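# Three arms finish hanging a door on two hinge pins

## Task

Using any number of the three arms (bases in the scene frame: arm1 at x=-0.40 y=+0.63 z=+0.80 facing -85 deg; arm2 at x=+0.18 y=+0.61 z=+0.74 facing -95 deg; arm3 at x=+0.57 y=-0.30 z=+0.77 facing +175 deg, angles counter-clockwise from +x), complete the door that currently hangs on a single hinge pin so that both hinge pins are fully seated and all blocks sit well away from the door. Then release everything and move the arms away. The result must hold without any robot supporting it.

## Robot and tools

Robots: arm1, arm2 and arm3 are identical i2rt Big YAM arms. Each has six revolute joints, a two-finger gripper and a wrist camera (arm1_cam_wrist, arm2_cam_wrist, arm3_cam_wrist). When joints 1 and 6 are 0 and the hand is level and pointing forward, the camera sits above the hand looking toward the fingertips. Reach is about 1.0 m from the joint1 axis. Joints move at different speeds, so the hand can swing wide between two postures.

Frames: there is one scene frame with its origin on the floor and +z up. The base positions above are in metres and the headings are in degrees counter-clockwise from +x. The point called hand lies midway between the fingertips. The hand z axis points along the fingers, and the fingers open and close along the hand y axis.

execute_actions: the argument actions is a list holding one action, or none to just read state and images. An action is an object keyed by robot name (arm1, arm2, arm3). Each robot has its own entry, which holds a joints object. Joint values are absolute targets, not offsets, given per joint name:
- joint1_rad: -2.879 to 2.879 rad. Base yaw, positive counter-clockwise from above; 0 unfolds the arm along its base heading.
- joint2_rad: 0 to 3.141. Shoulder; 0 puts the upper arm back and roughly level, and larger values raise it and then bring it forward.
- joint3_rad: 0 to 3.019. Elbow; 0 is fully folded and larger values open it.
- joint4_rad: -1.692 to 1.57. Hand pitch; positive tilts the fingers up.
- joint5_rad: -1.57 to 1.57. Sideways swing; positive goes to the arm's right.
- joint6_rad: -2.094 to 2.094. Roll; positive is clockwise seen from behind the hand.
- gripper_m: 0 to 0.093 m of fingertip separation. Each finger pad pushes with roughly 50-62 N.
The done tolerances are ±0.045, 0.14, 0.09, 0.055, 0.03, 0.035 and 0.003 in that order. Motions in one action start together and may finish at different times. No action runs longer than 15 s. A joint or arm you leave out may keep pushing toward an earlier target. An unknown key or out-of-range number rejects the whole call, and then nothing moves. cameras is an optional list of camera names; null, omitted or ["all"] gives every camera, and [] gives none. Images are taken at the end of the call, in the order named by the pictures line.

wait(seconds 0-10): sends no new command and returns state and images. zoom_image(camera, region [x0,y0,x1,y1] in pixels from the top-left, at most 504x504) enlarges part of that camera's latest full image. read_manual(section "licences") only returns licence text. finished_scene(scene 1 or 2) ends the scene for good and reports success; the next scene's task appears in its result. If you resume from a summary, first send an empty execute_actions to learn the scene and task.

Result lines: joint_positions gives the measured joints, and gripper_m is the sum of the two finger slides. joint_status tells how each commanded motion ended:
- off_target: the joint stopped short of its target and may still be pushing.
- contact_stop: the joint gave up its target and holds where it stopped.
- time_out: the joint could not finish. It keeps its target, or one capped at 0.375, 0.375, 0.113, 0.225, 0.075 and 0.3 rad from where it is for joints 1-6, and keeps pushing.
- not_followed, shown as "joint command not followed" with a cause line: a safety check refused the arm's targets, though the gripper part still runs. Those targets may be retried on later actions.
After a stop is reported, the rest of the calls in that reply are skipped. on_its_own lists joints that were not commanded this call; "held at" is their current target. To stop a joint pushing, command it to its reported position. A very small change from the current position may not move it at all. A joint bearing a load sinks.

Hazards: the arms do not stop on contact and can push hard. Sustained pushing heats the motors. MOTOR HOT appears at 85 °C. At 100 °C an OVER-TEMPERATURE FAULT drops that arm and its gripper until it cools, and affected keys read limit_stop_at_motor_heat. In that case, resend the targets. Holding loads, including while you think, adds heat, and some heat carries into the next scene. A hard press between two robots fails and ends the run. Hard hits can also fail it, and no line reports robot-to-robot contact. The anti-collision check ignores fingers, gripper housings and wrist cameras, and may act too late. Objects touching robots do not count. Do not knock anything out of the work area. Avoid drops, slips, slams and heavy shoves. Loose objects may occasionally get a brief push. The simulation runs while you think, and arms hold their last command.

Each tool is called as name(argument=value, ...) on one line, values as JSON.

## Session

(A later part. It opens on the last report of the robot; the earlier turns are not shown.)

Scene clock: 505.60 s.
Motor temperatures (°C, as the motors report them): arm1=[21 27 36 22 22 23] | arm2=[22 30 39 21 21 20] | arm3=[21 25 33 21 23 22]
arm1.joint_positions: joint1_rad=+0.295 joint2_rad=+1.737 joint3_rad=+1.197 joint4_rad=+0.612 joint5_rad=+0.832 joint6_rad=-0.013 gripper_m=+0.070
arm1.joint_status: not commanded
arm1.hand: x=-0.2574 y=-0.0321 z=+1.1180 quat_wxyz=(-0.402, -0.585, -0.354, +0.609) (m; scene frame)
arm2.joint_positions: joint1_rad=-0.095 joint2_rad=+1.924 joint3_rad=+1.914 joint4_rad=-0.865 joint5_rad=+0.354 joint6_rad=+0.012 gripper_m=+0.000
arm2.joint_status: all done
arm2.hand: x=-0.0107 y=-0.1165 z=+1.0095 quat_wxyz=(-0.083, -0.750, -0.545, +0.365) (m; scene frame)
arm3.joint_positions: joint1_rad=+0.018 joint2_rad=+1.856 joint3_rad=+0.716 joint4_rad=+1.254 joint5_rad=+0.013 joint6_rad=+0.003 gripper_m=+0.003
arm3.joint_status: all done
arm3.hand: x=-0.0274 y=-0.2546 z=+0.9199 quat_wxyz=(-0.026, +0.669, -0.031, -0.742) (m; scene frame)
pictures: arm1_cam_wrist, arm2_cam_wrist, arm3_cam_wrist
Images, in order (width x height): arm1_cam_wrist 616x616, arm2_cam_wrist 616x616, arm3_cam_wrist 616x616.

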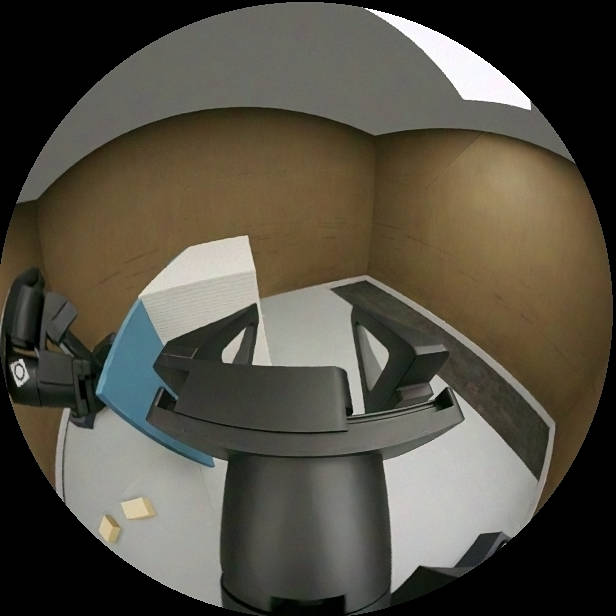

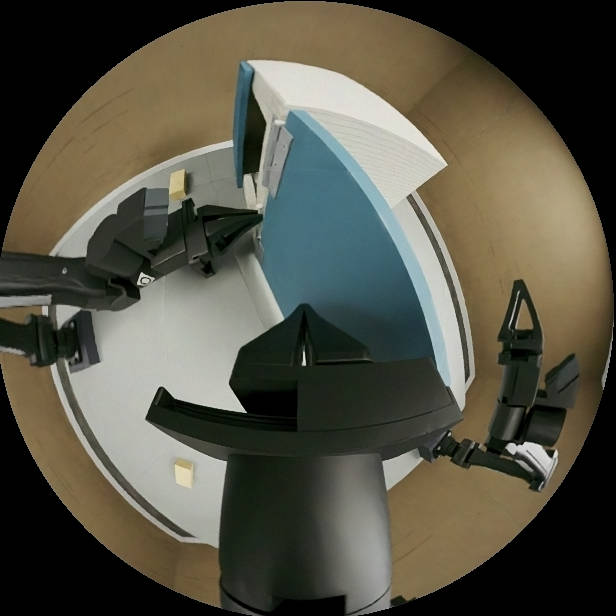

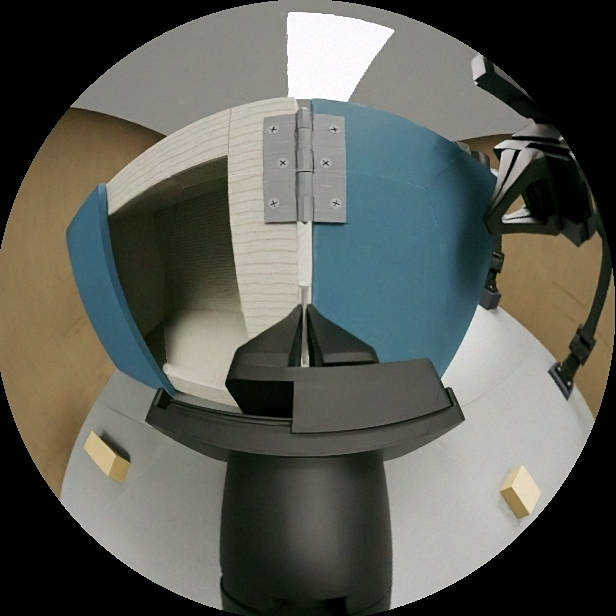

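execute_actions(actions=[{"arm2":{"joints":{"joint1_rad":-0.06}},"arm3":{"joints":{"joint2_rad":1.886}}}], cameras=["arm2_cam_wrist","arm3_cam_wrist"])

zoom_image(camera="arm2_cam_wrist", region=[240,190,310,270])

Scene clock: 511.20 s.
Motor temperatures (°C, as the motors report them): arm1=[21 27 36 22 22 23] | arm2=[22 30 39 21 21 20] | arm3=[21 25 33 21 23 22]
arm1.joint_positions: joint1_rad=+0.295 joint2_rad=+1.737 joint3_rad=+1.197 joint4_rad=+0.612 joint5_rad=+0.832 joint6_rad=-0.013 gripper_m=+0.070
arm1.joint_status: not commanded
arm1.hand: x=-0.2574 y=-0.0321 z=+1.1180 quat_wxyz=(-0.402, -0.585, -0.354, +0.609) (m; scene frame)
arm2.joint_positions: joint1_rad=-0.058 joint2_rad=+1.924 joint3_rad=+1.914 joint4_rad=-0.865 joint5_rad=+0.354 joint6_rad=+0.012 gripper_m=+0.000
arm2.joint_status: all done
arm2.hand: x=+0.0169 y=-0.1233 z=+1.0090 quat_wxyz=(-0.090, -0.740, -0.559, +0.363) (m; scene frame)
arm3.joint_positions: joint1_rad=+0.018 joint2_rad=+1.871 joint3_rad=+0.716 joint4_rad=+1.255 joint5_rad=+0.013 joint6_rad=+0.003 gripper_m=+0.003
arm3.joint_status: all done
arm3.hand: x=-0.0276 y=-0.2546 z=+0.9118 quat_wxyz=(-0.026, +0.674, -0.031, -0.737) (m; scene frame)
pictures: arm2_cam_wrist, arm3_cam_wrist
Images, in order (width x height): arm2_cam_wrist 616x616, arm3_cam_wrist 616x616.

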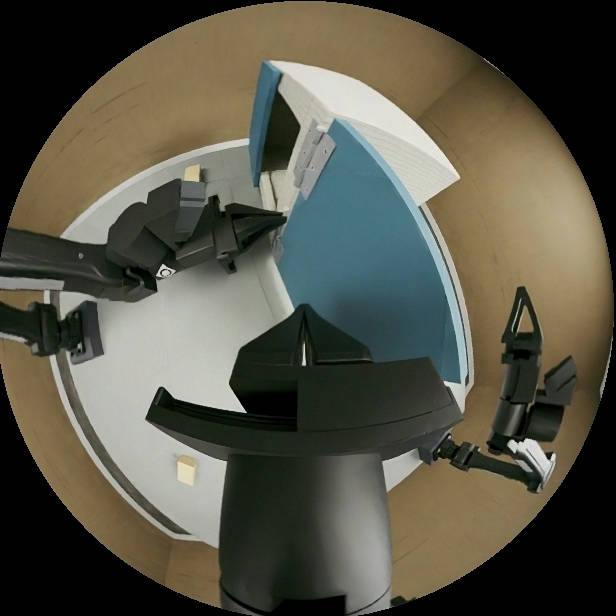

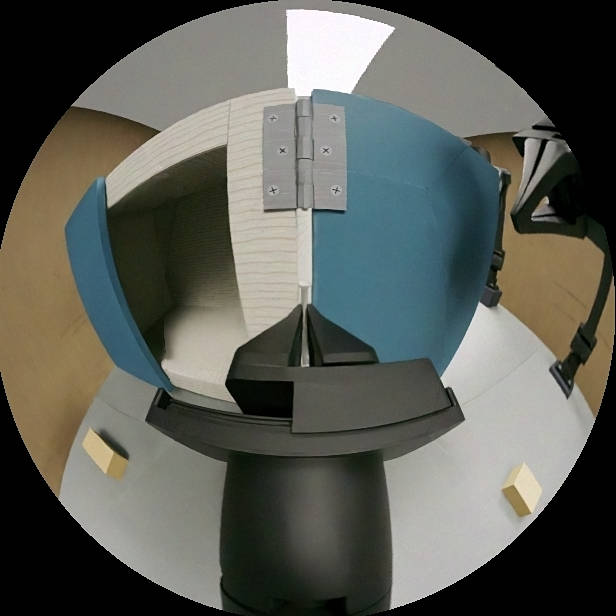

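Region (240, 190, 310, 270) of arm2_cam_wrist's 616x616 image, scaled by 6.300, with more detail than that image has; it fills the left 441 columns of this view, and the rest is white.

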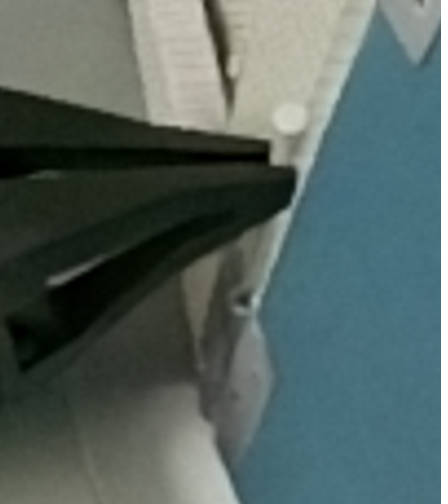

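execute_actions(actions=[{"arm2":{"joints":{"joint2_rad":1.75,"joint3_rad":1.2,"joint4_rad":0.6,"joint5_rad":-0.25,"joint1_rad":-0.1}}}], cameras=[])

execute_actions(actions=[{"arm2":{"joints":{"joint2_rad":2.2,"joint3_rad":1.17,"joint4_rad":1.08,"joint1_rad":-0.16}}}], cameras=["arm2_cam_wrist","arm3_cam_wrist"])

Scene clock: 534.80 s.
Motor temperatures (°C, as the motors report them): arm1=[21 27 36 22 22 23] | arm2=[22 30 40 21 21 20] | arm3=[21 25 33 21 23 22]
arm1.joint_positions: joint1_rad=+0.295 joint2_rad=+1.737 joint3_rad=+1.197 joint4_rad=+0.612 joint5_rad=+0.832 joint6_rad=-0.013 gripper_m=+0.070
arm1.joint_status: not commanded
arm1.hand: x=-0.2574 y=-0.0321 z=+1.1180 quat_wxyz=(-0.402, -0.585, -0.354, +0.609) (m; scene frame)
arm2.joint_positions: joint1_rad=-0.105 joint2_rad=+1.750 joint3_rad=+1.194 joint4_rad=+0.573 joint5_rad=-0.246 joint6_rad=+0.011 gripper_m=+0.000
arm2.joint_status: all done
arm2.hand: x=+0.0871 y=-0.1066 z=+1.0245 quat_wxyz=(-0.514, -0.483, -0.513, +0.489) (m; scene frame)
arm3.joint_positions: joint1_rad=+0.018 joint2_rad=+1.871 joint3_rad=+0.716 joint4_rad=+1.255 joint5_rad=+0.013 joint6_rad=+0.003 gripper_m=+0.003
arm3.joint_status: not commanded
arm3.hand: x=-0.0276 y=-0.2546 z=+0.9118 quat_wxyz=(-0.026, +0.674, -0.031, -0.737) (m; scene frame)
pictures: none
No camera images: the call's "cameras" was empty. Leave "cameras" out to get every camera's image.

Scene clock: 536.23 s.
Motor temperatures (°C, as the motors report them): arm1=[21 27 36 22 22 23] | arm2=[22 30 39 21 21 20] | arm3=[21 25 33 21 23 22]
arm1.joint_positions: joint1_rad=+0.295 joint2_rad=+1.737 joint3_rad=+1.197 joint4_rad=+0.612 joint5_rad=+0.832 joint6_rad=-0.013 gripper_m=+0.070
arm1.joint_status: not commanded
arm1.hand: x=-0.2574 y=-0.0321 z=+1.1180 quat_wxyz=(-0.402, -0.585, -0.354, +0.609) (m; scene frame)
arm2.joint_positions: joint1_rad=-0.166 joint2_rad=+2.200 joint3_rad=+1.162 joint4_rad=+1.056 joint5_rad=-0.247 joint6_rad=+0.011 gripper_m=+0.000
arm2.joint_status: all done
arm2.hand: x=+0.0379 y=-0.1098 z=+0.8029 quat_wxyz=(-0.500, -0.497, -0.499, +0.504) (m; scene frame)
arm3.joint_positions: joint1_rad=+0.018 joint2_rad=+1.871 joint3_rad=+0.716 joint4_rad=+1.255 joint5_rad=+0.013 joint6_rad=+0.003 gripper_m=+0.003
arm3.joint_status: not commanded
arm3.hand: x=-0.0276 y=-0.2546 z=+0.9118 quat_wxyz=(-0.026, +0.674, -0.031, -0.737) (m; scene frame)
pictures: arm2_cam_wrist, arm3_cam_wrist
Images, in order (width x height): arm2_cam_wrist 616x616, arm3_cam_wrist 616x616.

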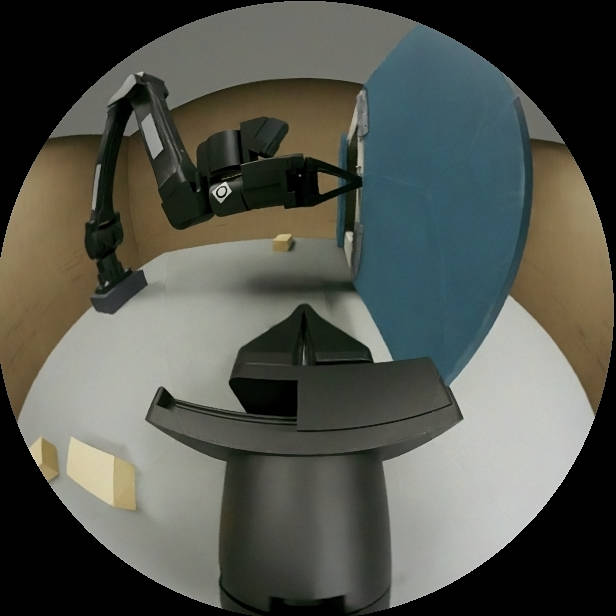

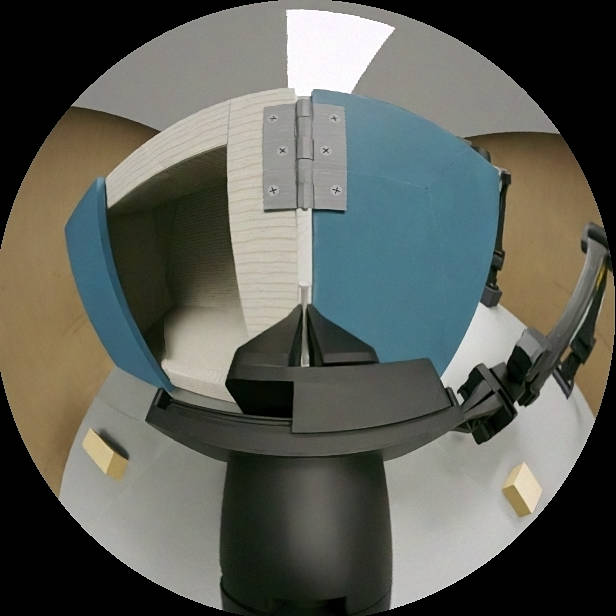

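zoom_image(camera="arm2_cam_wrist", region=[330,155,390,255])

zoom_image(camera="arm2_cam_wrist", region=[345,200,375,240])

Region (330, 155, 390, 255) of arm2_cam_wrist's 616x616 image, scaled by 5.040, with more detail than that image has; it fills the left 302 columns of this view, and the rest is white.

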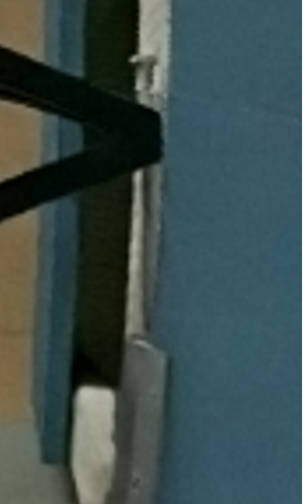

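Region (345, 200, 375, 240) of arm2_cam_wrist's 616x616 image, scaled by 12.600, with more detail than that image has; it fills the left 378 columns of this view, and the rest is white.

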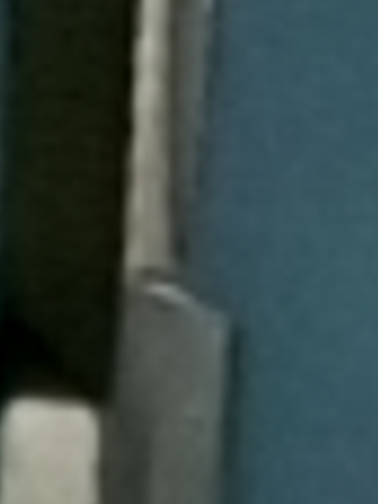

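execute_actions(actions=[{"arm3":{"joints":{"joint2_rad":1.808}}}], cameras=[])

execute_actions(actions=[{"arm3":{"joints":{"joint4_rad":1.166}}}], cameras=["arm2_cam_wrist","arm3_cam_wrist"])

zoom_image(camera="arm2_cam_wrist", region=[335,160,385,240])

zoom_image(camera="arm3_cam_wrist", region=[255,170,355,380])

Scene clock: 548.10 s.
Motor temperatures (°C, as the motors report them): arm1=[21 27 36 22 22 23] | arm2=[22 31 37 21 21 20] | arm3=[21 25 33 21 23 22]
arm1.joint_positions: joint1_rad=+0.295 joint2_rad=+1.737 joint3_rad=+1.197 joint4_rad=+0.612 joint5_rad=+0.832 joint6_rad=-0.013 gripper_m=+0.070
arm1.joint_status: not commanded
arm1.hand: x=-0.2574 y=-0.0321 z=+1.1180 quat_wxyz=(-0.402, -0.585, -0.354, +0.609) (m; scene frame)
arm2.joint_positions: joint1_rad=-0.166 joint2_rad=+2.200 joint3_rad=+1.162 joint4_rad=+1.056 joint5_rad=-0.247 joint6_rad=+0.011 gripper_m=+0.000
arm2.joint_status: not commanded
arm2.hand: x=+0.0379 y=-0.1098 z=+0.8029 quat_wxyz=(-0.500, -0.497, -0.499, +0.504) (m; scene frame)
arm3.joint_positions: joint1_rad=+0.018 joint2_rad=+1.839 joint3_rad=+0.716 joint4_rad=+1.255 joint5_rad=+0.013 joint6_rad=+0.003 gripper_m=+0.003
arm3.joint_status: all done
arm3.hand: x=-0.0270 y=-0.2546 z=+0.9298 quat_wxyz=(-0.026, +0.663, -0.031, -0.748) (m; scene frame)
pictures: none
No camera images: the call's "cameras" was empty. Leave "cameras" out to get every camera's image.

Scene clock: 548.90 s.
Motor temperatures (°C, as the motors report them): arm1=[21 27 36 22 22 23] | arm2=[22 31 37 21 21 20] | arm3=[21 25 33 21 23 22]
arm1.joint_positions: joint1_rad=+0.295 joint2_rad=+1.737 joint3_rad=+1.197 joint4_rad=+0.612 joint5_rad=+0.832 joint6_rad=-0.013 gripper_m=+0.070
arm1.joint_status: not commanded
arm1.hand: x=-0.2574 y=-0.0321 z=+1.1180 quat_wxyz=(-0.402, -0.585, -0.354, +0.609) (m; scene frame)
arm2.joint_positions: joint1_rad=-0.166 joint2_rad=+2.200 joint3_rad=+1.162 joint4_rad=+1.056 joint5_rad=-0.247 joint6_rad=+0.011 gripper_m=+0.000
arm2.joint_status: not commanded
arm2.hand: x=+0.0379 y=-0.1098 z=+0.8029 quat_wxyz=(-0.500, -0.497, -0.499, +0.504) (m; scene frame)
arm3.joint_positions: joint1_rad=+0.018 joint2_rad=+1.837 joint3_rad=+0.716 joint4_rad=+1.183 joint5_rad=+0.013 joint6_rad=+0.003 gripper_m=+0.003
arm3.joint_status: all done
arm3.hand: x=-0.0284 y=-0.2546 z=+0.9136 quat_wxyz=(-0.025, +0.688, -0.031, -0.724) (m; scene frame)
pictures: arm2_cam_wrist, arm3_cam_wrist
Images, in order (width x height): arm2_cam_wrist 616x616, arm3_cam_wrist 616x616.

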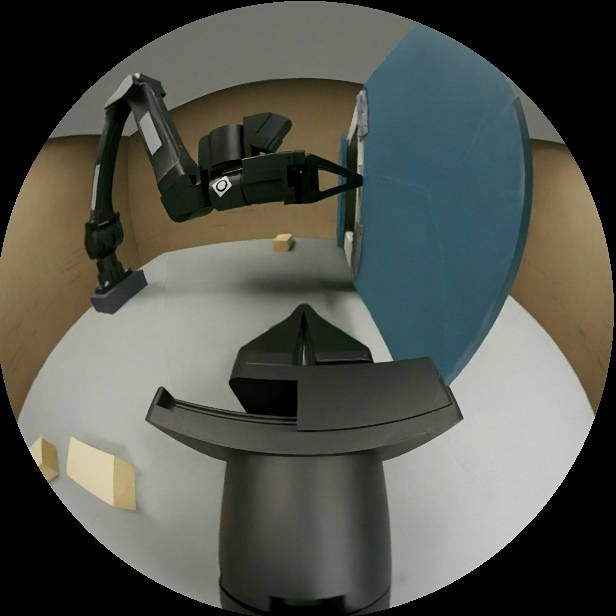

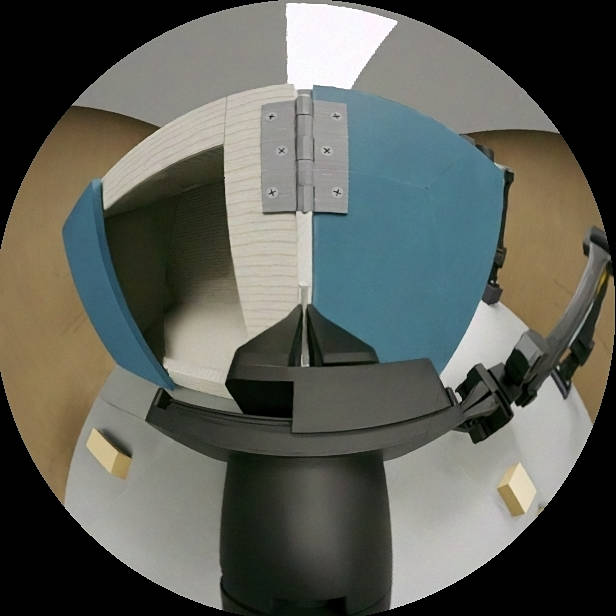

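Region (335, 160, 385, 240) of arm2_cam_wrist's 616x616 image, scaled by 6.300, with more detail than that image has; it fills the left 315 columns of this view, and the rest is white.

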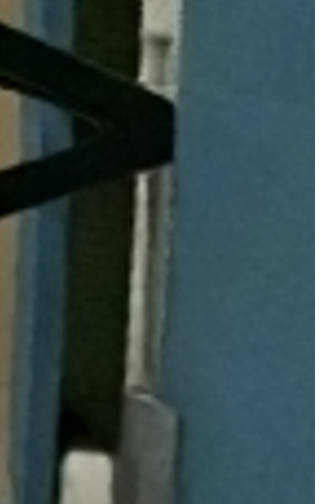

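Region (255, 170, 355, 380) of arm3_cam_wrist's 616x616 image, scaled by 2.400, with more detail than that image has; it fills the left 240 columns of this view, and the rest is white.

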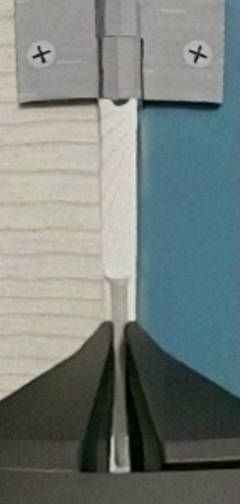

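execute_actions(actions=[{"arm3":{"joints":{"joint2_rad":1.786}}}], cameras=[])

execute_actions(actions=[{"arm3":{"joints":{"joint4_rad":1.116}}}], cameras=["arm2_cam_wrist"])

zoom_image(camera="arm2_cam_wrist", region=[335,160,385,240])

Scene clock: 556.20 s.
Motor temperatures (°C, as the motors report them): arm1=[21 27 36 22 22 23] | arm2=[22 31 36 21 21 20] | arm3=[21 25 33 21 23 22]
arm1.joint_positions: joint1_rad=+0.295 joint2_rad=+1.737 joint3_rad=+1.197 joint4_rad=+0.612 joint5_rad=+0.832 joint6_rad=-0.013 gripper_m=+0.070
arm1.joint_status: not commanded
arm1.hand: x=-0.2574 y=-0.0321 z=+1.1180 quat_wxyz=(-0.402, -0.585, -0.354, +0.609) (m; scene frame)
arm2.joint_positions: joint1_rad=-0.166 joint2_rad=+2.200 joint3_rad=+1.162 joint4_rad=+1.056 joint5_rad=-0.247 joint6_rad=+0.011 gripper_m=+0.000
arm2.joint_status: not commanded
arm2.hand: x=+0.0379 y=-0.1098 z=+0.8029 quat_wxyz=(-0.500, -0.497, -0.499, +0.504) (m; scene frame)
arm3.joint_positions: joint1_rad=+0.018 joint2_rad=+1.831 joint3_rad=+0.716 joint4_rad=+1.173 joint5_rad=+0.013 joint6_rad=+0.003 gripper_m=+0.003
arm3.joint_status: all done
arm3.hand: x=-0.0285 y=-0.2546 z=+0.9147 quat_wxyz=(-0.025, +0.690, -0.031, -0.723) (m; scene frame)
pictures: none
No camera images: the call's "cameras" was empty. Leave "cameras" out to get every camera's image.

Scene clock: 556.83 s.
Motor temperatures (°C, as the motors report them): arm1=[21 27 36 22 22 23] | arm2=[22 31 36 21 21 20] | arm3=[21 25 33 21 23 22]
arm1.joint_positions: joint1_rad=+0.295 joint2_rad=+1.737 joint3_rad=+1.197 joint4_rad=+0.612 joint5_rad=+0.832 joint6_rad=-0.013 gripper_m=+0.070
arm1.joint_status: not commanded
arm1.hand: x=-0.2574 y=-0.0321 z=+1.1180 quat_wxyz=(-0.402, -0.585, -0.354, +0.609) (m; scene frame)
arm2.joint_positions: joint1_rad=-0.166 joint2_rad=+2.200 joint3_rad=+1.162 joint4_rad=+1.056 joint5_rad=-0.247 joint6_rad=+0.011 gripper_m=+0.000
arm2.joint_status: not commanded
arm2.hand: x=+0.0379 y=-0.1098 z=+0.8029 quat_wxyz=(-0.500, -0.497, -0.499, +0.504) (m; scene frame)
arm3.joint_positions: joint1_rad=+0.018 joint2_rad=+1.815 joint3_rad=+0.716 joint4_rad=+1.132 joint5_rad=+0.013 joint6_rad=+0.003 gripper_m=+0.003
arm3.joint_status: all done
arm3.hand: x=-0.0286 y=-0.2546 z=+0.9141 quat_wxyz=(-0.025, +0.698, -0.032, -0.715) (m; scene frame)
pictures: arm2_cam_wrist
Images, in order (width x height): arm2_cam_wrist 616x616.

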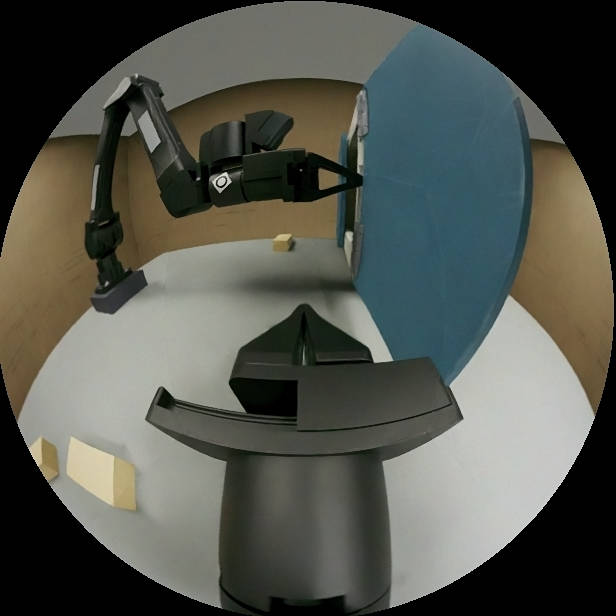

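Region (335, 160, 385, 240) of arm2_cam_wrist's 616x616 image, scaled by 6.300, with more detail than that image has; it fills the left 315 columns of this view, and the rest is white.

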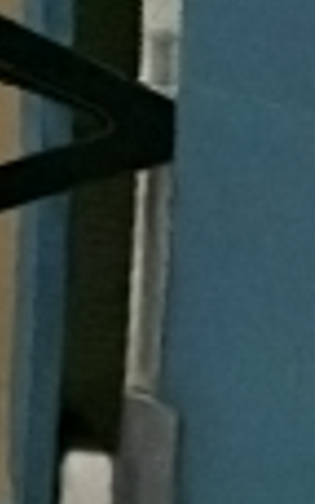

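execute_actions(actions=[{"arm3":{"joints":{"joint2_rad":1.85}}}], cameras=["arm2_cam_wrist","arm3_cam_wrist"])

zoom_image(camera="arm2_cam_wrist", region=[335,160,385,240])

zoom_image(camera="arm3_cam_wrist", region=[255,170,355,380])

Scene clock: 560.63 s.
Motor temperatures (°C, as the motors report them): arm1=[21 27 36 22 22 23] | arm2=[22 31 35 21 21 20] | arm3=[21 25 33 21 23 22]
arm1.joint_positions: joint1_rad=+0.295 joint2_rad=+1.737 joint3_rad=+1.197 joint4_rad=+0.612 joint5_rad=+0.832 joint6_rad=-0.013 gripper_m=+0.070
arm1.joint_status: not commanded
arm1.hand: x=-0.2574 y=-0.0321 z=+1.1180 quat_wxyz=(-0.402, -0.585, -0.354, +0.609) (m; scene frame)
arm2.joint_positions: joint1_rad=-0.166 joint2_rad=+2.200 joint3_rad=+1.162 joint4_rad=+1.056 joint5_rad=-0.247 joint6_rad=+0.011 gripper_m=+0.000
arm2.joint_status: not commanded
arm2.hand: x=+0.0379 y=-0.1098 z=+0.8029 quat_wxyz=(-0.500, -0.497, -0.499, +0.504) (m; scene frame)
arm3.joint_positions: joint1_rad=+0.018 joint2_rad=+1.815 joint3_rad=+0.716 joint4_rad=+1.132 joint5_rad=+0.013 joint6_rad=+0.004 gripper_m=+0.003
arm3.joint_status: all done
arm3.hand: x=-0.0286 y=-0.2546 z=+0.9137 quat_wxyz=(-0.025, +0.699, -0.032, -0.714) (m; scene frame)
pictures: arm2_cam_wrist, arm3_cam_wrist
Images, in order (width x height): arm2_cam_wrist 616x616, arm3_cam_wrist 616x616.

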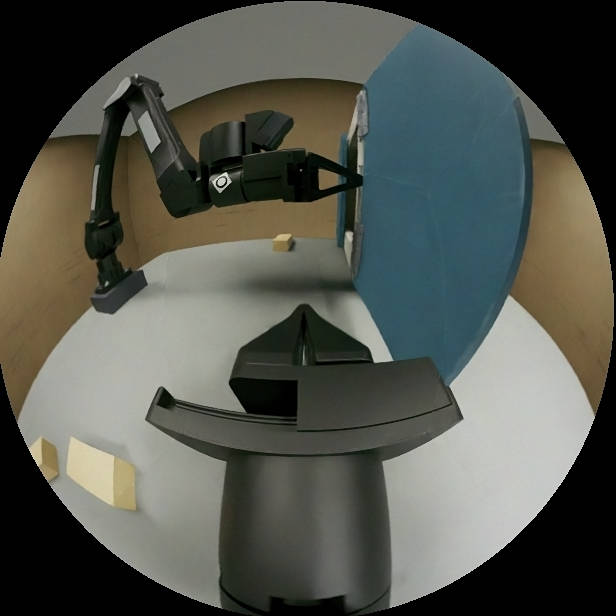

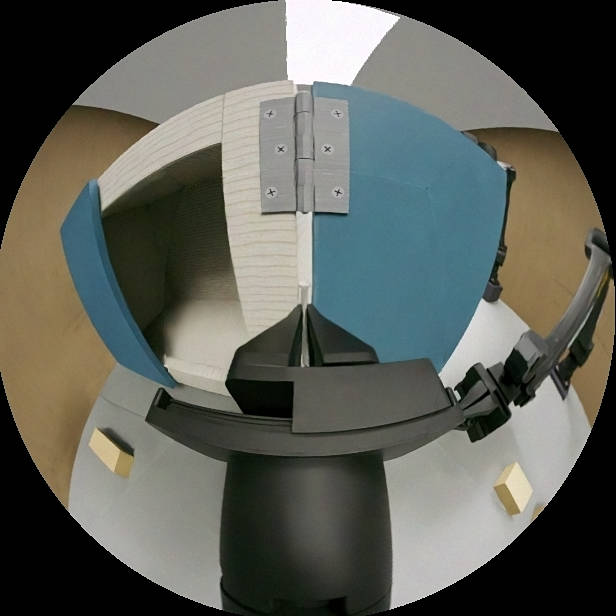

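Region (335, 160, 385, 240) of arm2_cam_wrist's 616x616 image, scaled by 6.300, with more detail than that image has; it fills the left 315 columns of this view, and the rest is white.

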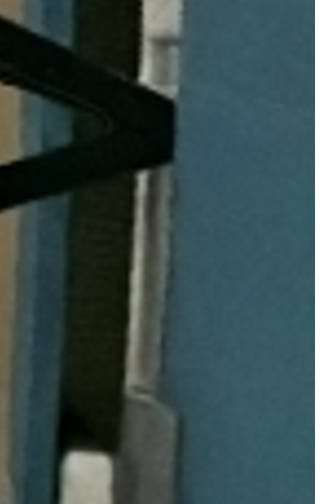

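Region (255, 170, 355, 380) of arm3_cam_wrist's 616x616 image, scaled by 2.400, with more detail than that image has; it fills the left 240 columns of this view, and the rest is white.

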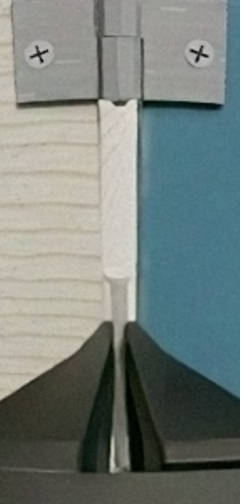

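May still be settling.

execute_actions(actions=[], cameras=["arm2_cam_wrist","arm3_cam_wrist"])

zoom_image(camera="arm2_cam_wrist", region=[335,160,385,240])

zoom_image(camera="arm3_cam_wrist", region=[275,260,335,380])

Scene clock: 562.80 s.
Motor temperatures (°C, as the motors report them): arm1=[21 27 36 22 22 23] | arm2=[22 31 35 21 21 20] | arm3=[21 25 33 21 23 22]
arm1.joint_positions: joint1_rad=+0.295 joint2_rad=+1.737 joint3_rad=+1.197 joint4_rad=+0.612 joint5_rad=+0.832 joint6_rad=-0.013 gripper_m=+0.070
arm1.joint_status: not commanded
arm1.hand: x=-0.2574 y=-0.0321 z=+1.1180 quat_wxyz=(-0.402, -0.585, -0.354, +0.609) (m; scene frame)
arm2.joint_positions: joint1_rad=-0.166 joint2_rad=+2.200 joint3_rad=+1.162 joint4_rad=+1.056 joint5_rad=-0.247 joint6_rad=+0.011 gripper_m=+0.000
arm2.joint_status: not commanded
arm2.hand: x=+0.0379 y=-0.1098 z=+0.8029 quat_wxyz=(-0.500, -0.497, -0.499, +0.504) (m; scene frame)
arm3.joint_positions: joint1_rad=+0.018 joint2_rad=+1.815 joint3_rad=+0.716 joint4_rad=+1.132 joint5_rad=+0.013 joint6_rad=+0.004 gripper_m=+0.003
arm3.joint_status: all done
arm3.hand: x=-0.0286 y=-0.2546 z=+0.9137 quat_wxyz=(-0.025, +0.699, -0.032, -0.714) (m; scene frame)
pictures: arm2_cam_wrist, arm3_cam_wrist
Images, in order (width x height): arm2_cam_wrist 616x616, arm3_cam_wrist 616x616.

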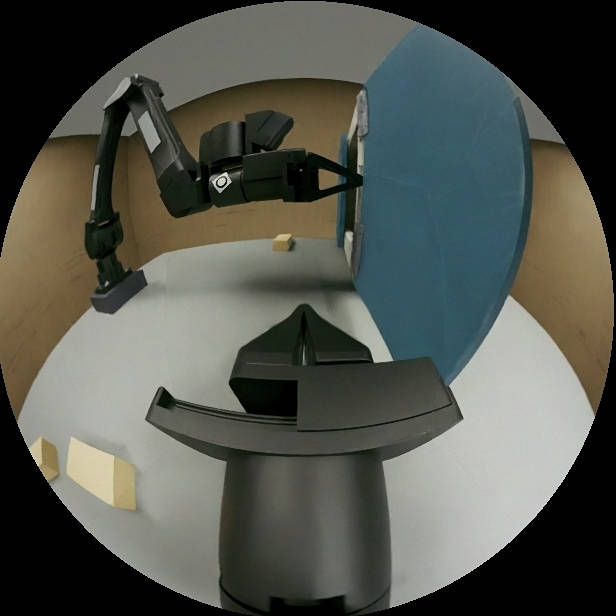

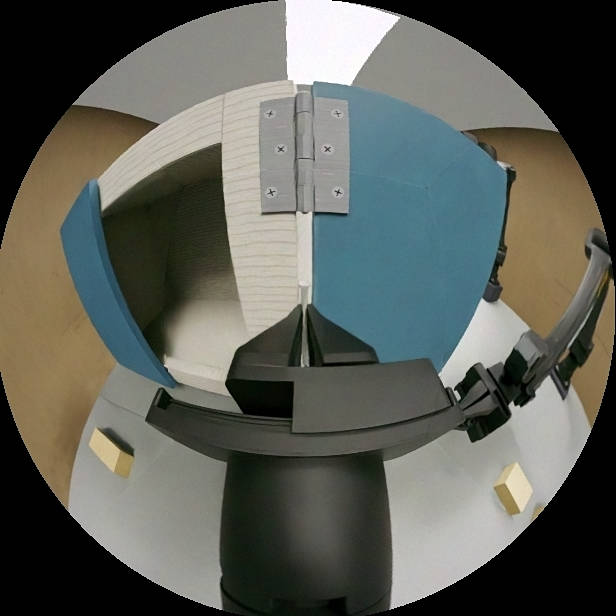

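Region (335, 160, 385, 240) of arm2_cam_wrist's 616x616 image, scaled by 6.300, with more detail than that image has; it fills the left 315 columns of this view, and the rest is white.

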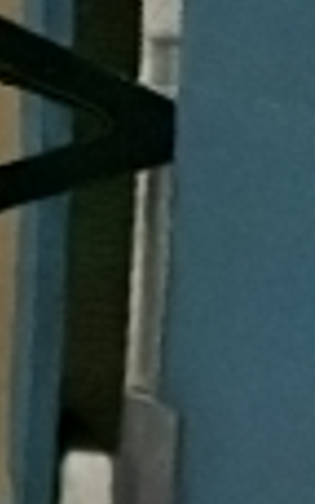

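Region (275, 260, 335, 380) of arm3_cam_wrist's 616x616 image, scaled by 4.200, with more detail than that image has.

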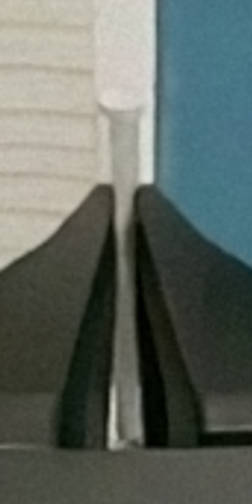

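execute_actions(actions=[{"arm3":{"joints":{"joint2_rad":1.865,"joint5_rad":0.007}}}], cameras=["arm2_cam_wrist","arm3_cam_wrist"])

zoom_image(camera="arm2_cam_wrist", region=[335,160,385,240])

zoom_image(camera="arm3_cam_wrist", region=[275,260,335,380])

Scene clock: 569.93 s.
Motor temperatures (°C, as the motors report them): arm1=[21 27 36 22 22 23] | arm2=[22 31 35 21 21 20] | arm3=[21 25 34 21 23 22]
arm1.joint_positions: joint1_rad=+0.295 joint2_rad=+1.737 joint3_rad=+1.197 joint4_rad=+0.612 joint5_rad=+0.832 joint6_rad=-0.013 gripper_m=+0.070
arm1.joint_status: not commanded
arm1.hand: x=-0.2574 y=-0.0321 z=+1.1180 quat_wxyz=(-0.402, -0.585, -0.354, +0.609) (m; scene frame)
arm2.joint_positions: joint1_rad=-0.166 joint2_rad=+2.200 joint3_rad=+1.162 joint4_rad=+1.056 joint5_rad=-0.247 joint6_rad=+0.011 gripper_m=+0.000
arm2.joint_status: not commanded
arm2.hand: x=+0.0379 y=-0.1098 z=+0.8029 quat_wxyz=(-0.500, -0.497, -0.499, +0.504) (m; scene frame)
arm3.joint_positions: joint1_rad=+0.018 joint2_rad=+1.818 joint3_rad=+0.716 joint4_rad=+1.132 joint5_rad=+0.012 joint6_rad=+0.004 gripper_m=+0.003
arm3.joint_status: all done
arm3.hand: x=-0.0287 y=-0.2548 z=+0.9123 quat_wxyz=(-0.024, +0.699, -0.032, -0.714) (m; scene frame)
pictures: arm2_cam_wrist, arm3_cam_wrist
Images, in order (width x height): arm2_cam_wrist 616x616, arm3_cam_wrist 616x616.

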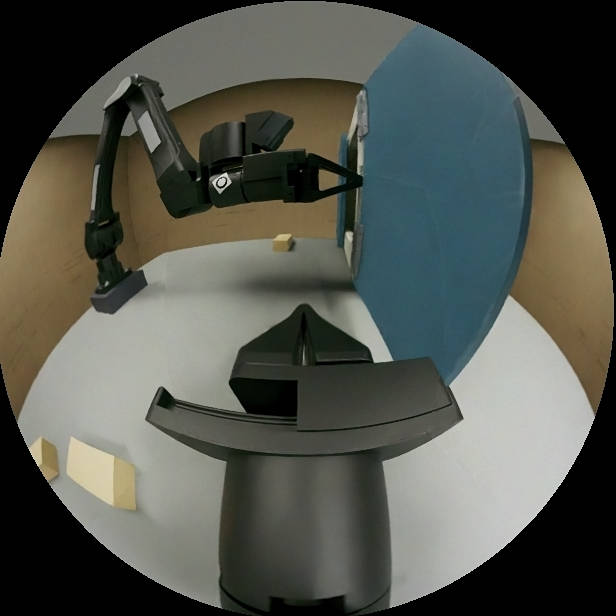

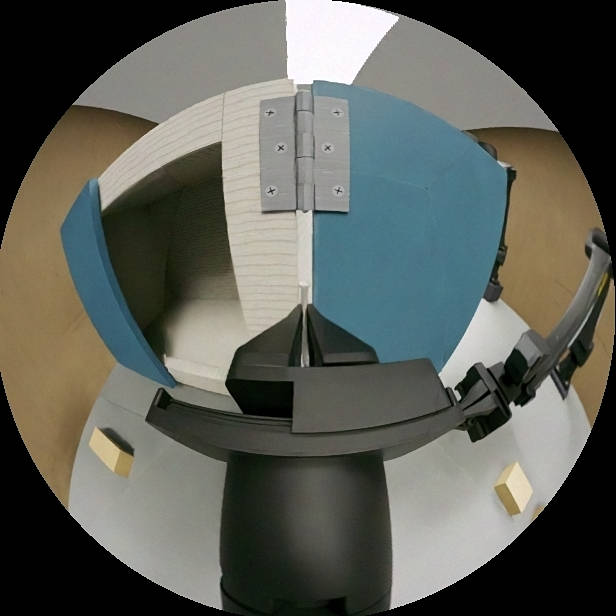

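Region (335, 160, 385, 240) of arm2_cam_wrist's 616x616 image, scaled by 6.300, with more detail than that image has; it fills the left 315 columns of this view, and the rest is white.

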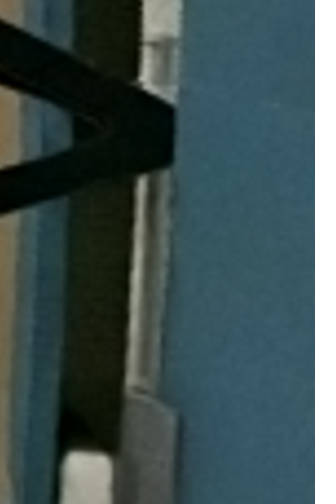

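Region (275, 260, 335, 380) of arm3_cam_wrist's 616x616 image, scaled by 4.200, with more detail than that image has.

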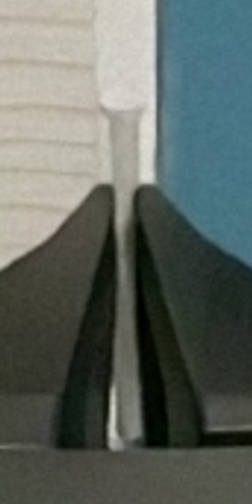

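execute_actions(actions=[], cameras=["arm2_cam_wrist","arm3_cam_wrist"])

zoom_image(camera="arm2_cam_wrist", region=[335,160,385,240])

zoom_image(camera="arm3_cam_wrist", region=[275,260,335,380])

Scene clock: 574.77 s.
Motor temperatures (°C, as the motors report them): arm1=[21 27 36 22 22 23] | arm2=[22 31 35 21 21 20] | arm3=[21 25 34 21 23 22]
arm1.joint_positions: joint1_rad=+0.295 joint2_rad=+1.737 joint3_rad=+1.197 joint4_rad=+0.612 joint5_rad=+0.832 joint6_rad=-0.013 gripper_m=+0.070
arm1.joint_status: not commanded
arm1.hand: x=-0.2574 y=-0.0321 z=+1.1180 quat_wxyz=(-0.402, -0.585, -0.354, +0.609) (m; scene frame)
arm2.joint_positions: joint1_rad=-0.166 joint2_rad=+2.200 joint3_rad=+1.162 joint4_rad=+1.056 joint5_rad=-0.247 joint6_rad=+0.011 gripper_m=+0.000
arm2.joint_status: not commanded
arm2.hand: x=+0.0379 y=-0.1098 z=+0.8029 quat_wxyz=(-0.500, -0.497, -0.499, +0.504) (m; scene frame)
arm3.joint_positions: joint1_rad=+0.018 joint2_rad=+1.818 joint3_rad=+0.716 joint4_rad=+1.132 joint5_rad=+0.012 joint6_rad=+0.004 gripper_m=+0.003
arm3.joint_status: all done
arm3.hand: x=-0.0287 y=-0.2548 z=+0.9123 quat_wxyz=(-0.024, +0.699, -0.032, -0.714) (m; scene frame)
pictures: arm2_cam_wrist, arm3_cam_wrist
Images, in order (width x height): arm2_cam_wrist 616x616, arm3_cam_wrist 616x616.

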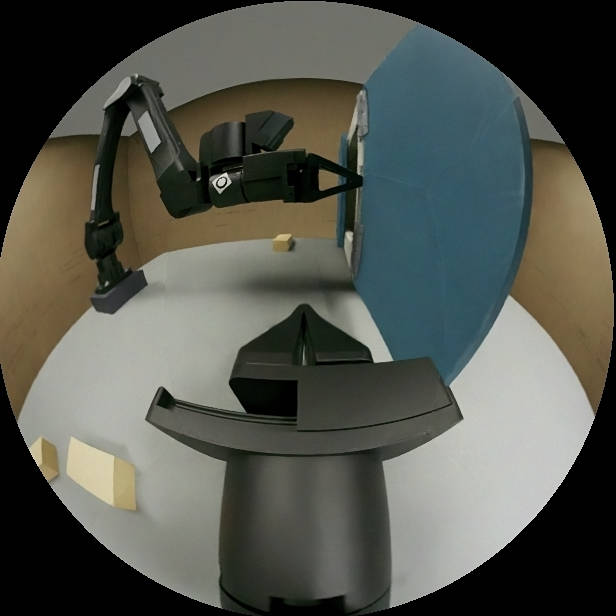

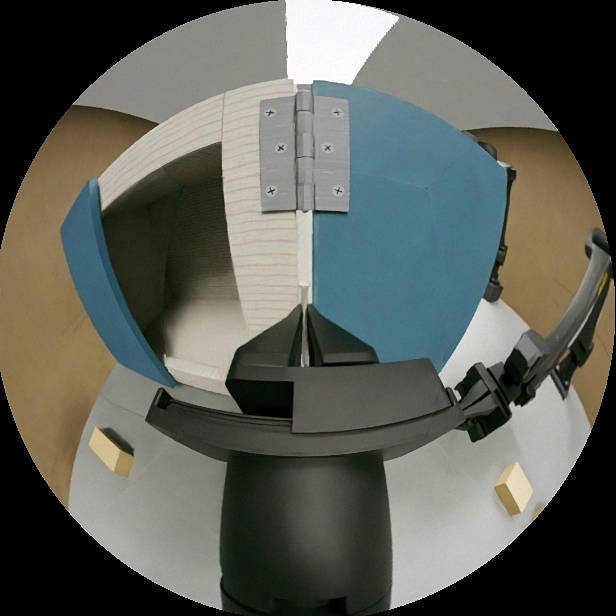

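Region (335, 160, 385, 240) of arm2_cam_wrist's 616x616 image, scaled by 6.300, with more detail than that image has; it fills the left 315 columns of this view, and the rest is white.

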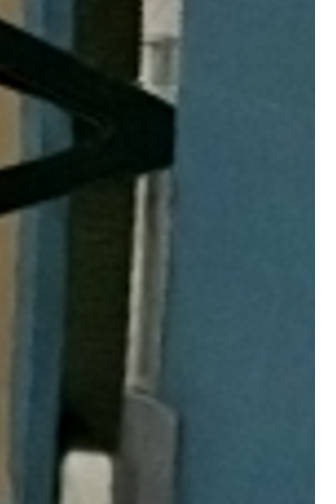

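Region (275, 260, 335, 380) of arm3_cam_wrist's 616x616 image, scaled by 4.200, with more detail than that image has.

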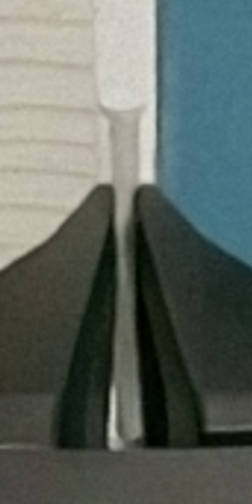

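execute_actions(actions=[{"arm3":{"joints":{"joint2_rad":1.775,"joint5_rad":0.012}}}], cameras=[])

execute_actions(actions=[], cameras=["arm2_cam_wrist","arm3_cam_wrist"])

zoom_image(camera="arm2_cam_wrist", region=[335,160,385,240])

zoom_image(camera="arm3_cam_wrist", region=[275,260,335,380])

Scene clock: 581.17 s.
Motor temperatures (°C, as the motors report them): arm1=[21 27 36 22 22 23] | arm2=[22 31 35 21 21 20] | arm3=[21 25 34 21 23 22]
arm1.joint_positions: joint1_rad=+0.295 joint2_rad=+1.737 joint3_rad=+1.197 joint4_rad=+0.612 joint5_rad=+0.832 joint6_rad=-0.013 gripper_m=+0.070
arm1.joint_status: not commanded
arm1.hand: x=-0.2574 y=-0.0321 z=+1.1180 quat_wxyz=(-0.402, -0.585, -0.354, +0.609) (m; scene frame)
arm2.joint_positions: joint1_rad=-0.166 joint2_rad=+2.200 joint3_rad=+1.162 joint4_rad=+1.056 joint5_rad=-0.247 joint6_rad=+0.011 gripper_m=+0.000
arm2.joint_status: not commanded
arm2.hand: x=+0.0379 y=-0.1098 z=+0.8029 quat_wxyz=(-0.500, -0.497, -0.499, +0.504) (m; scene frame)
arm3.joint_positions: joint1_rad=+0.018 joint2_rad=+1.813 joint3_rad=+0.716 joint4_rad=+1.126 joint5_rad=+0.012 joint6_rad=+0.004 gripper_m=+0.003
arm3.joint_status: all done
arm3.hand: x=-0.0286 y=-0.2548 z=+0.9137 quat_wxyz=(-0.024, +0.700, -0.032, -0.713) (m; scene frame)
pictures: none
No camera images: the call's "cameras" was empty. Leave "cameras" out to get every camera's image.

Scene clock: 581.17 s.
Motor temperatures (°C, as the motors report them): arm1=[21 27 36 22 22 23] | arm2=[22 31 35 21 21 20] | arm3=[21 25 34 21 23 22]
arm1.joint_positions: joint1_rad=+0.295 joint2_rad=+1.737 joint3_rad=+1.197 joint4_rad=+0.612 joint5_rad=+0.832 joint6_rad=-0.013 gripper_m=+0.070
arm1.joint_status: not commanded
arm1.hand: x=-0.2574 y=-0.0321 z=+1.1180 quat_wxyz=(-0.402, -0.585, -0.354, +0.609) (m; scene frame)
arm2.joint_positions: joint1_rad=-0.166 joint2_rad=+2.200 joint3_rad=+1.162 joint4_rad=+1.056 joint5_rad=-0.247 joint6_rad=+0.011 gripper_m=+0.000
arm2.joint_status: not commanded
arm2.hand: x=+0.0379 y=-0.1098 z=+0.8029 quat_wxyz=(-0.500, -0.497, -0.499, +0.504) (m; scene frame)
arm3.joint_positions: joint1_rad=+0.018 joint2_rad=+1.813 joint3_rad=+0.716 joint4_rad=+1.126 joint5_rad=+0.012 joint6_rad=+0.004 gripper_m=+0.003
arm3.joint_status: all done
arm3.hand: x=-0.0286 y=-0.2548 z=+0.9137 quat_wxyz=(-0.024, +0.700, -0.032, -0.713) (m; scene frame)
pictures: arm2_cam_wrist, arm3_cam_wrist
Images, in order (width x height): arm2_cam_wrist 616x616, arm3_cam_wrist 616x616.

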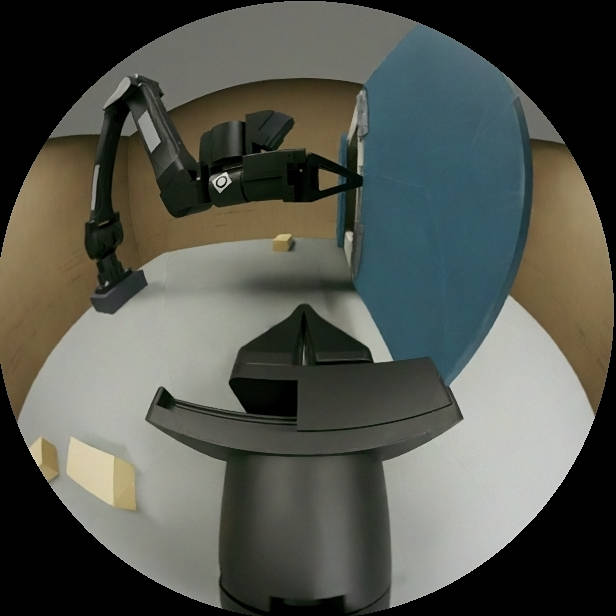

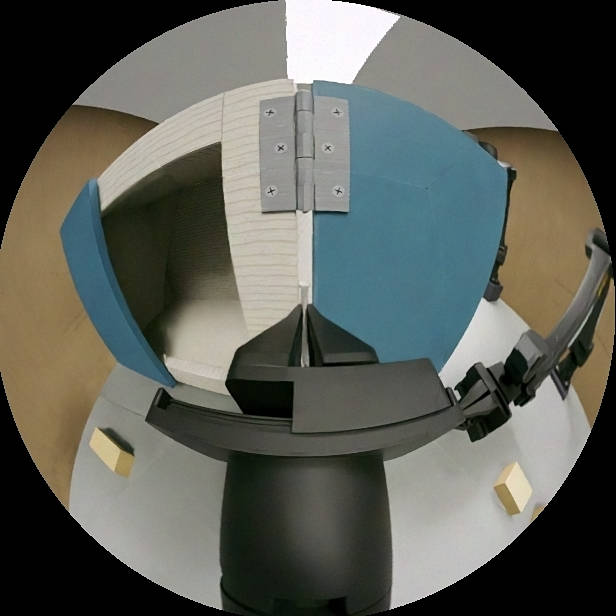

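Region (335, 160, 385, 240) of arm2_cam_wrist's 616x616 image, scaled by 6.300, with more detail than that image has; it fills the left 315 columns of this view, and the rest is white.

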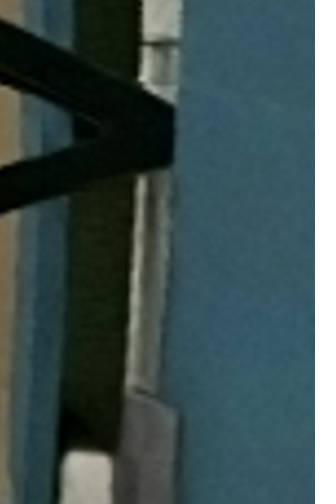

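Region (275, 260, 335, 380) of arm3_cam_wrist's 616x616 image, scaled by 4.200, with more detail than that image has.

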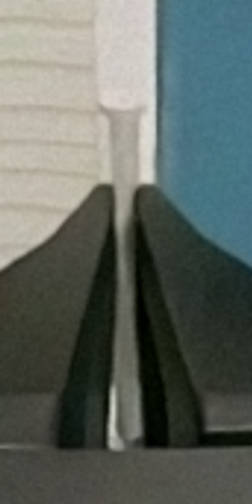

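execute_actions(actions=[{"arm3":{"joints":{"joint2_rad":1.77,"joint4_rad":1.135,"joint6_rad":0.03}}}], cameras=[])

zoom_image(camera="arm3_cam_wrist", region=[290,330,320,370])

Scene clock: 584.10 s.
Motor temperatures (°C, as the motors report them): arm1=[21 27 36 22 22 23] | arm2=[22 31 35 21 21 20] | arm3=[21 25 34 21 23 22]
arm1.joint_positions: joint1_rad=+0.295 joint2_rad=+1.737 joint3_rad=+1.197 joint4_rad=+0.612 joint5_rad=+0.832 joint6_rad=-0.013 gripper_m=+0.070
arm1.joint_status: not commanded
arm1.hand: x=-0.2574 y=-0.0321 z=+1.1180 quat_wxyz=(-0.402, -0.585, -0.354, +0.609) (m; scene frame)
arm2.joint_positions: joint1_rad=-0.166 joint2_rad=+2.200 joint3_rad=+1.162 joint4_rad=+1.056 joint5_rad=-0.247 joint6_rad=+0.011 gripper_m=+0.000
arm2.joint_status: not commanded
arm2.hand: x=+0.0379 y=-0.1098 z=+0.8029 quat_wxyz=(-0.500, -0.497, -0.499, +0.504) (m; scene frame)
arm3.joint_positions: joint1_rad=+0.018 joint2_rad=+1.812 joint3_rad=+0.716 joint4_rad=+1.126 joint5_rad=+0.012 joint6_rad=+0.021 gripper_m=+0.003
arm3.joint_status: all done
arm3.hand: x=-0.0286 y=-0.2548 z=+0.9139 quat_wxyz=(-0.018, +0.699, -0.037, -0.714) (m; scene frame)
pictures: none
No camera images: the call's "cameras" was empty. Leave "cameras" out to get every camera's image.

Region (290, 330, 320, 370) of arm3_cam_wrist's 616x616 image, scaled by 12.600, with more detail than that image has; it fills the left 378 columns of this view, and the rest is white.

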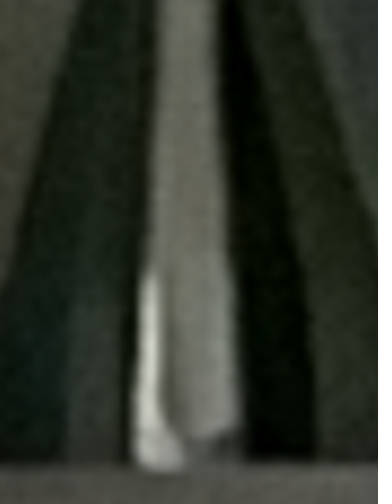

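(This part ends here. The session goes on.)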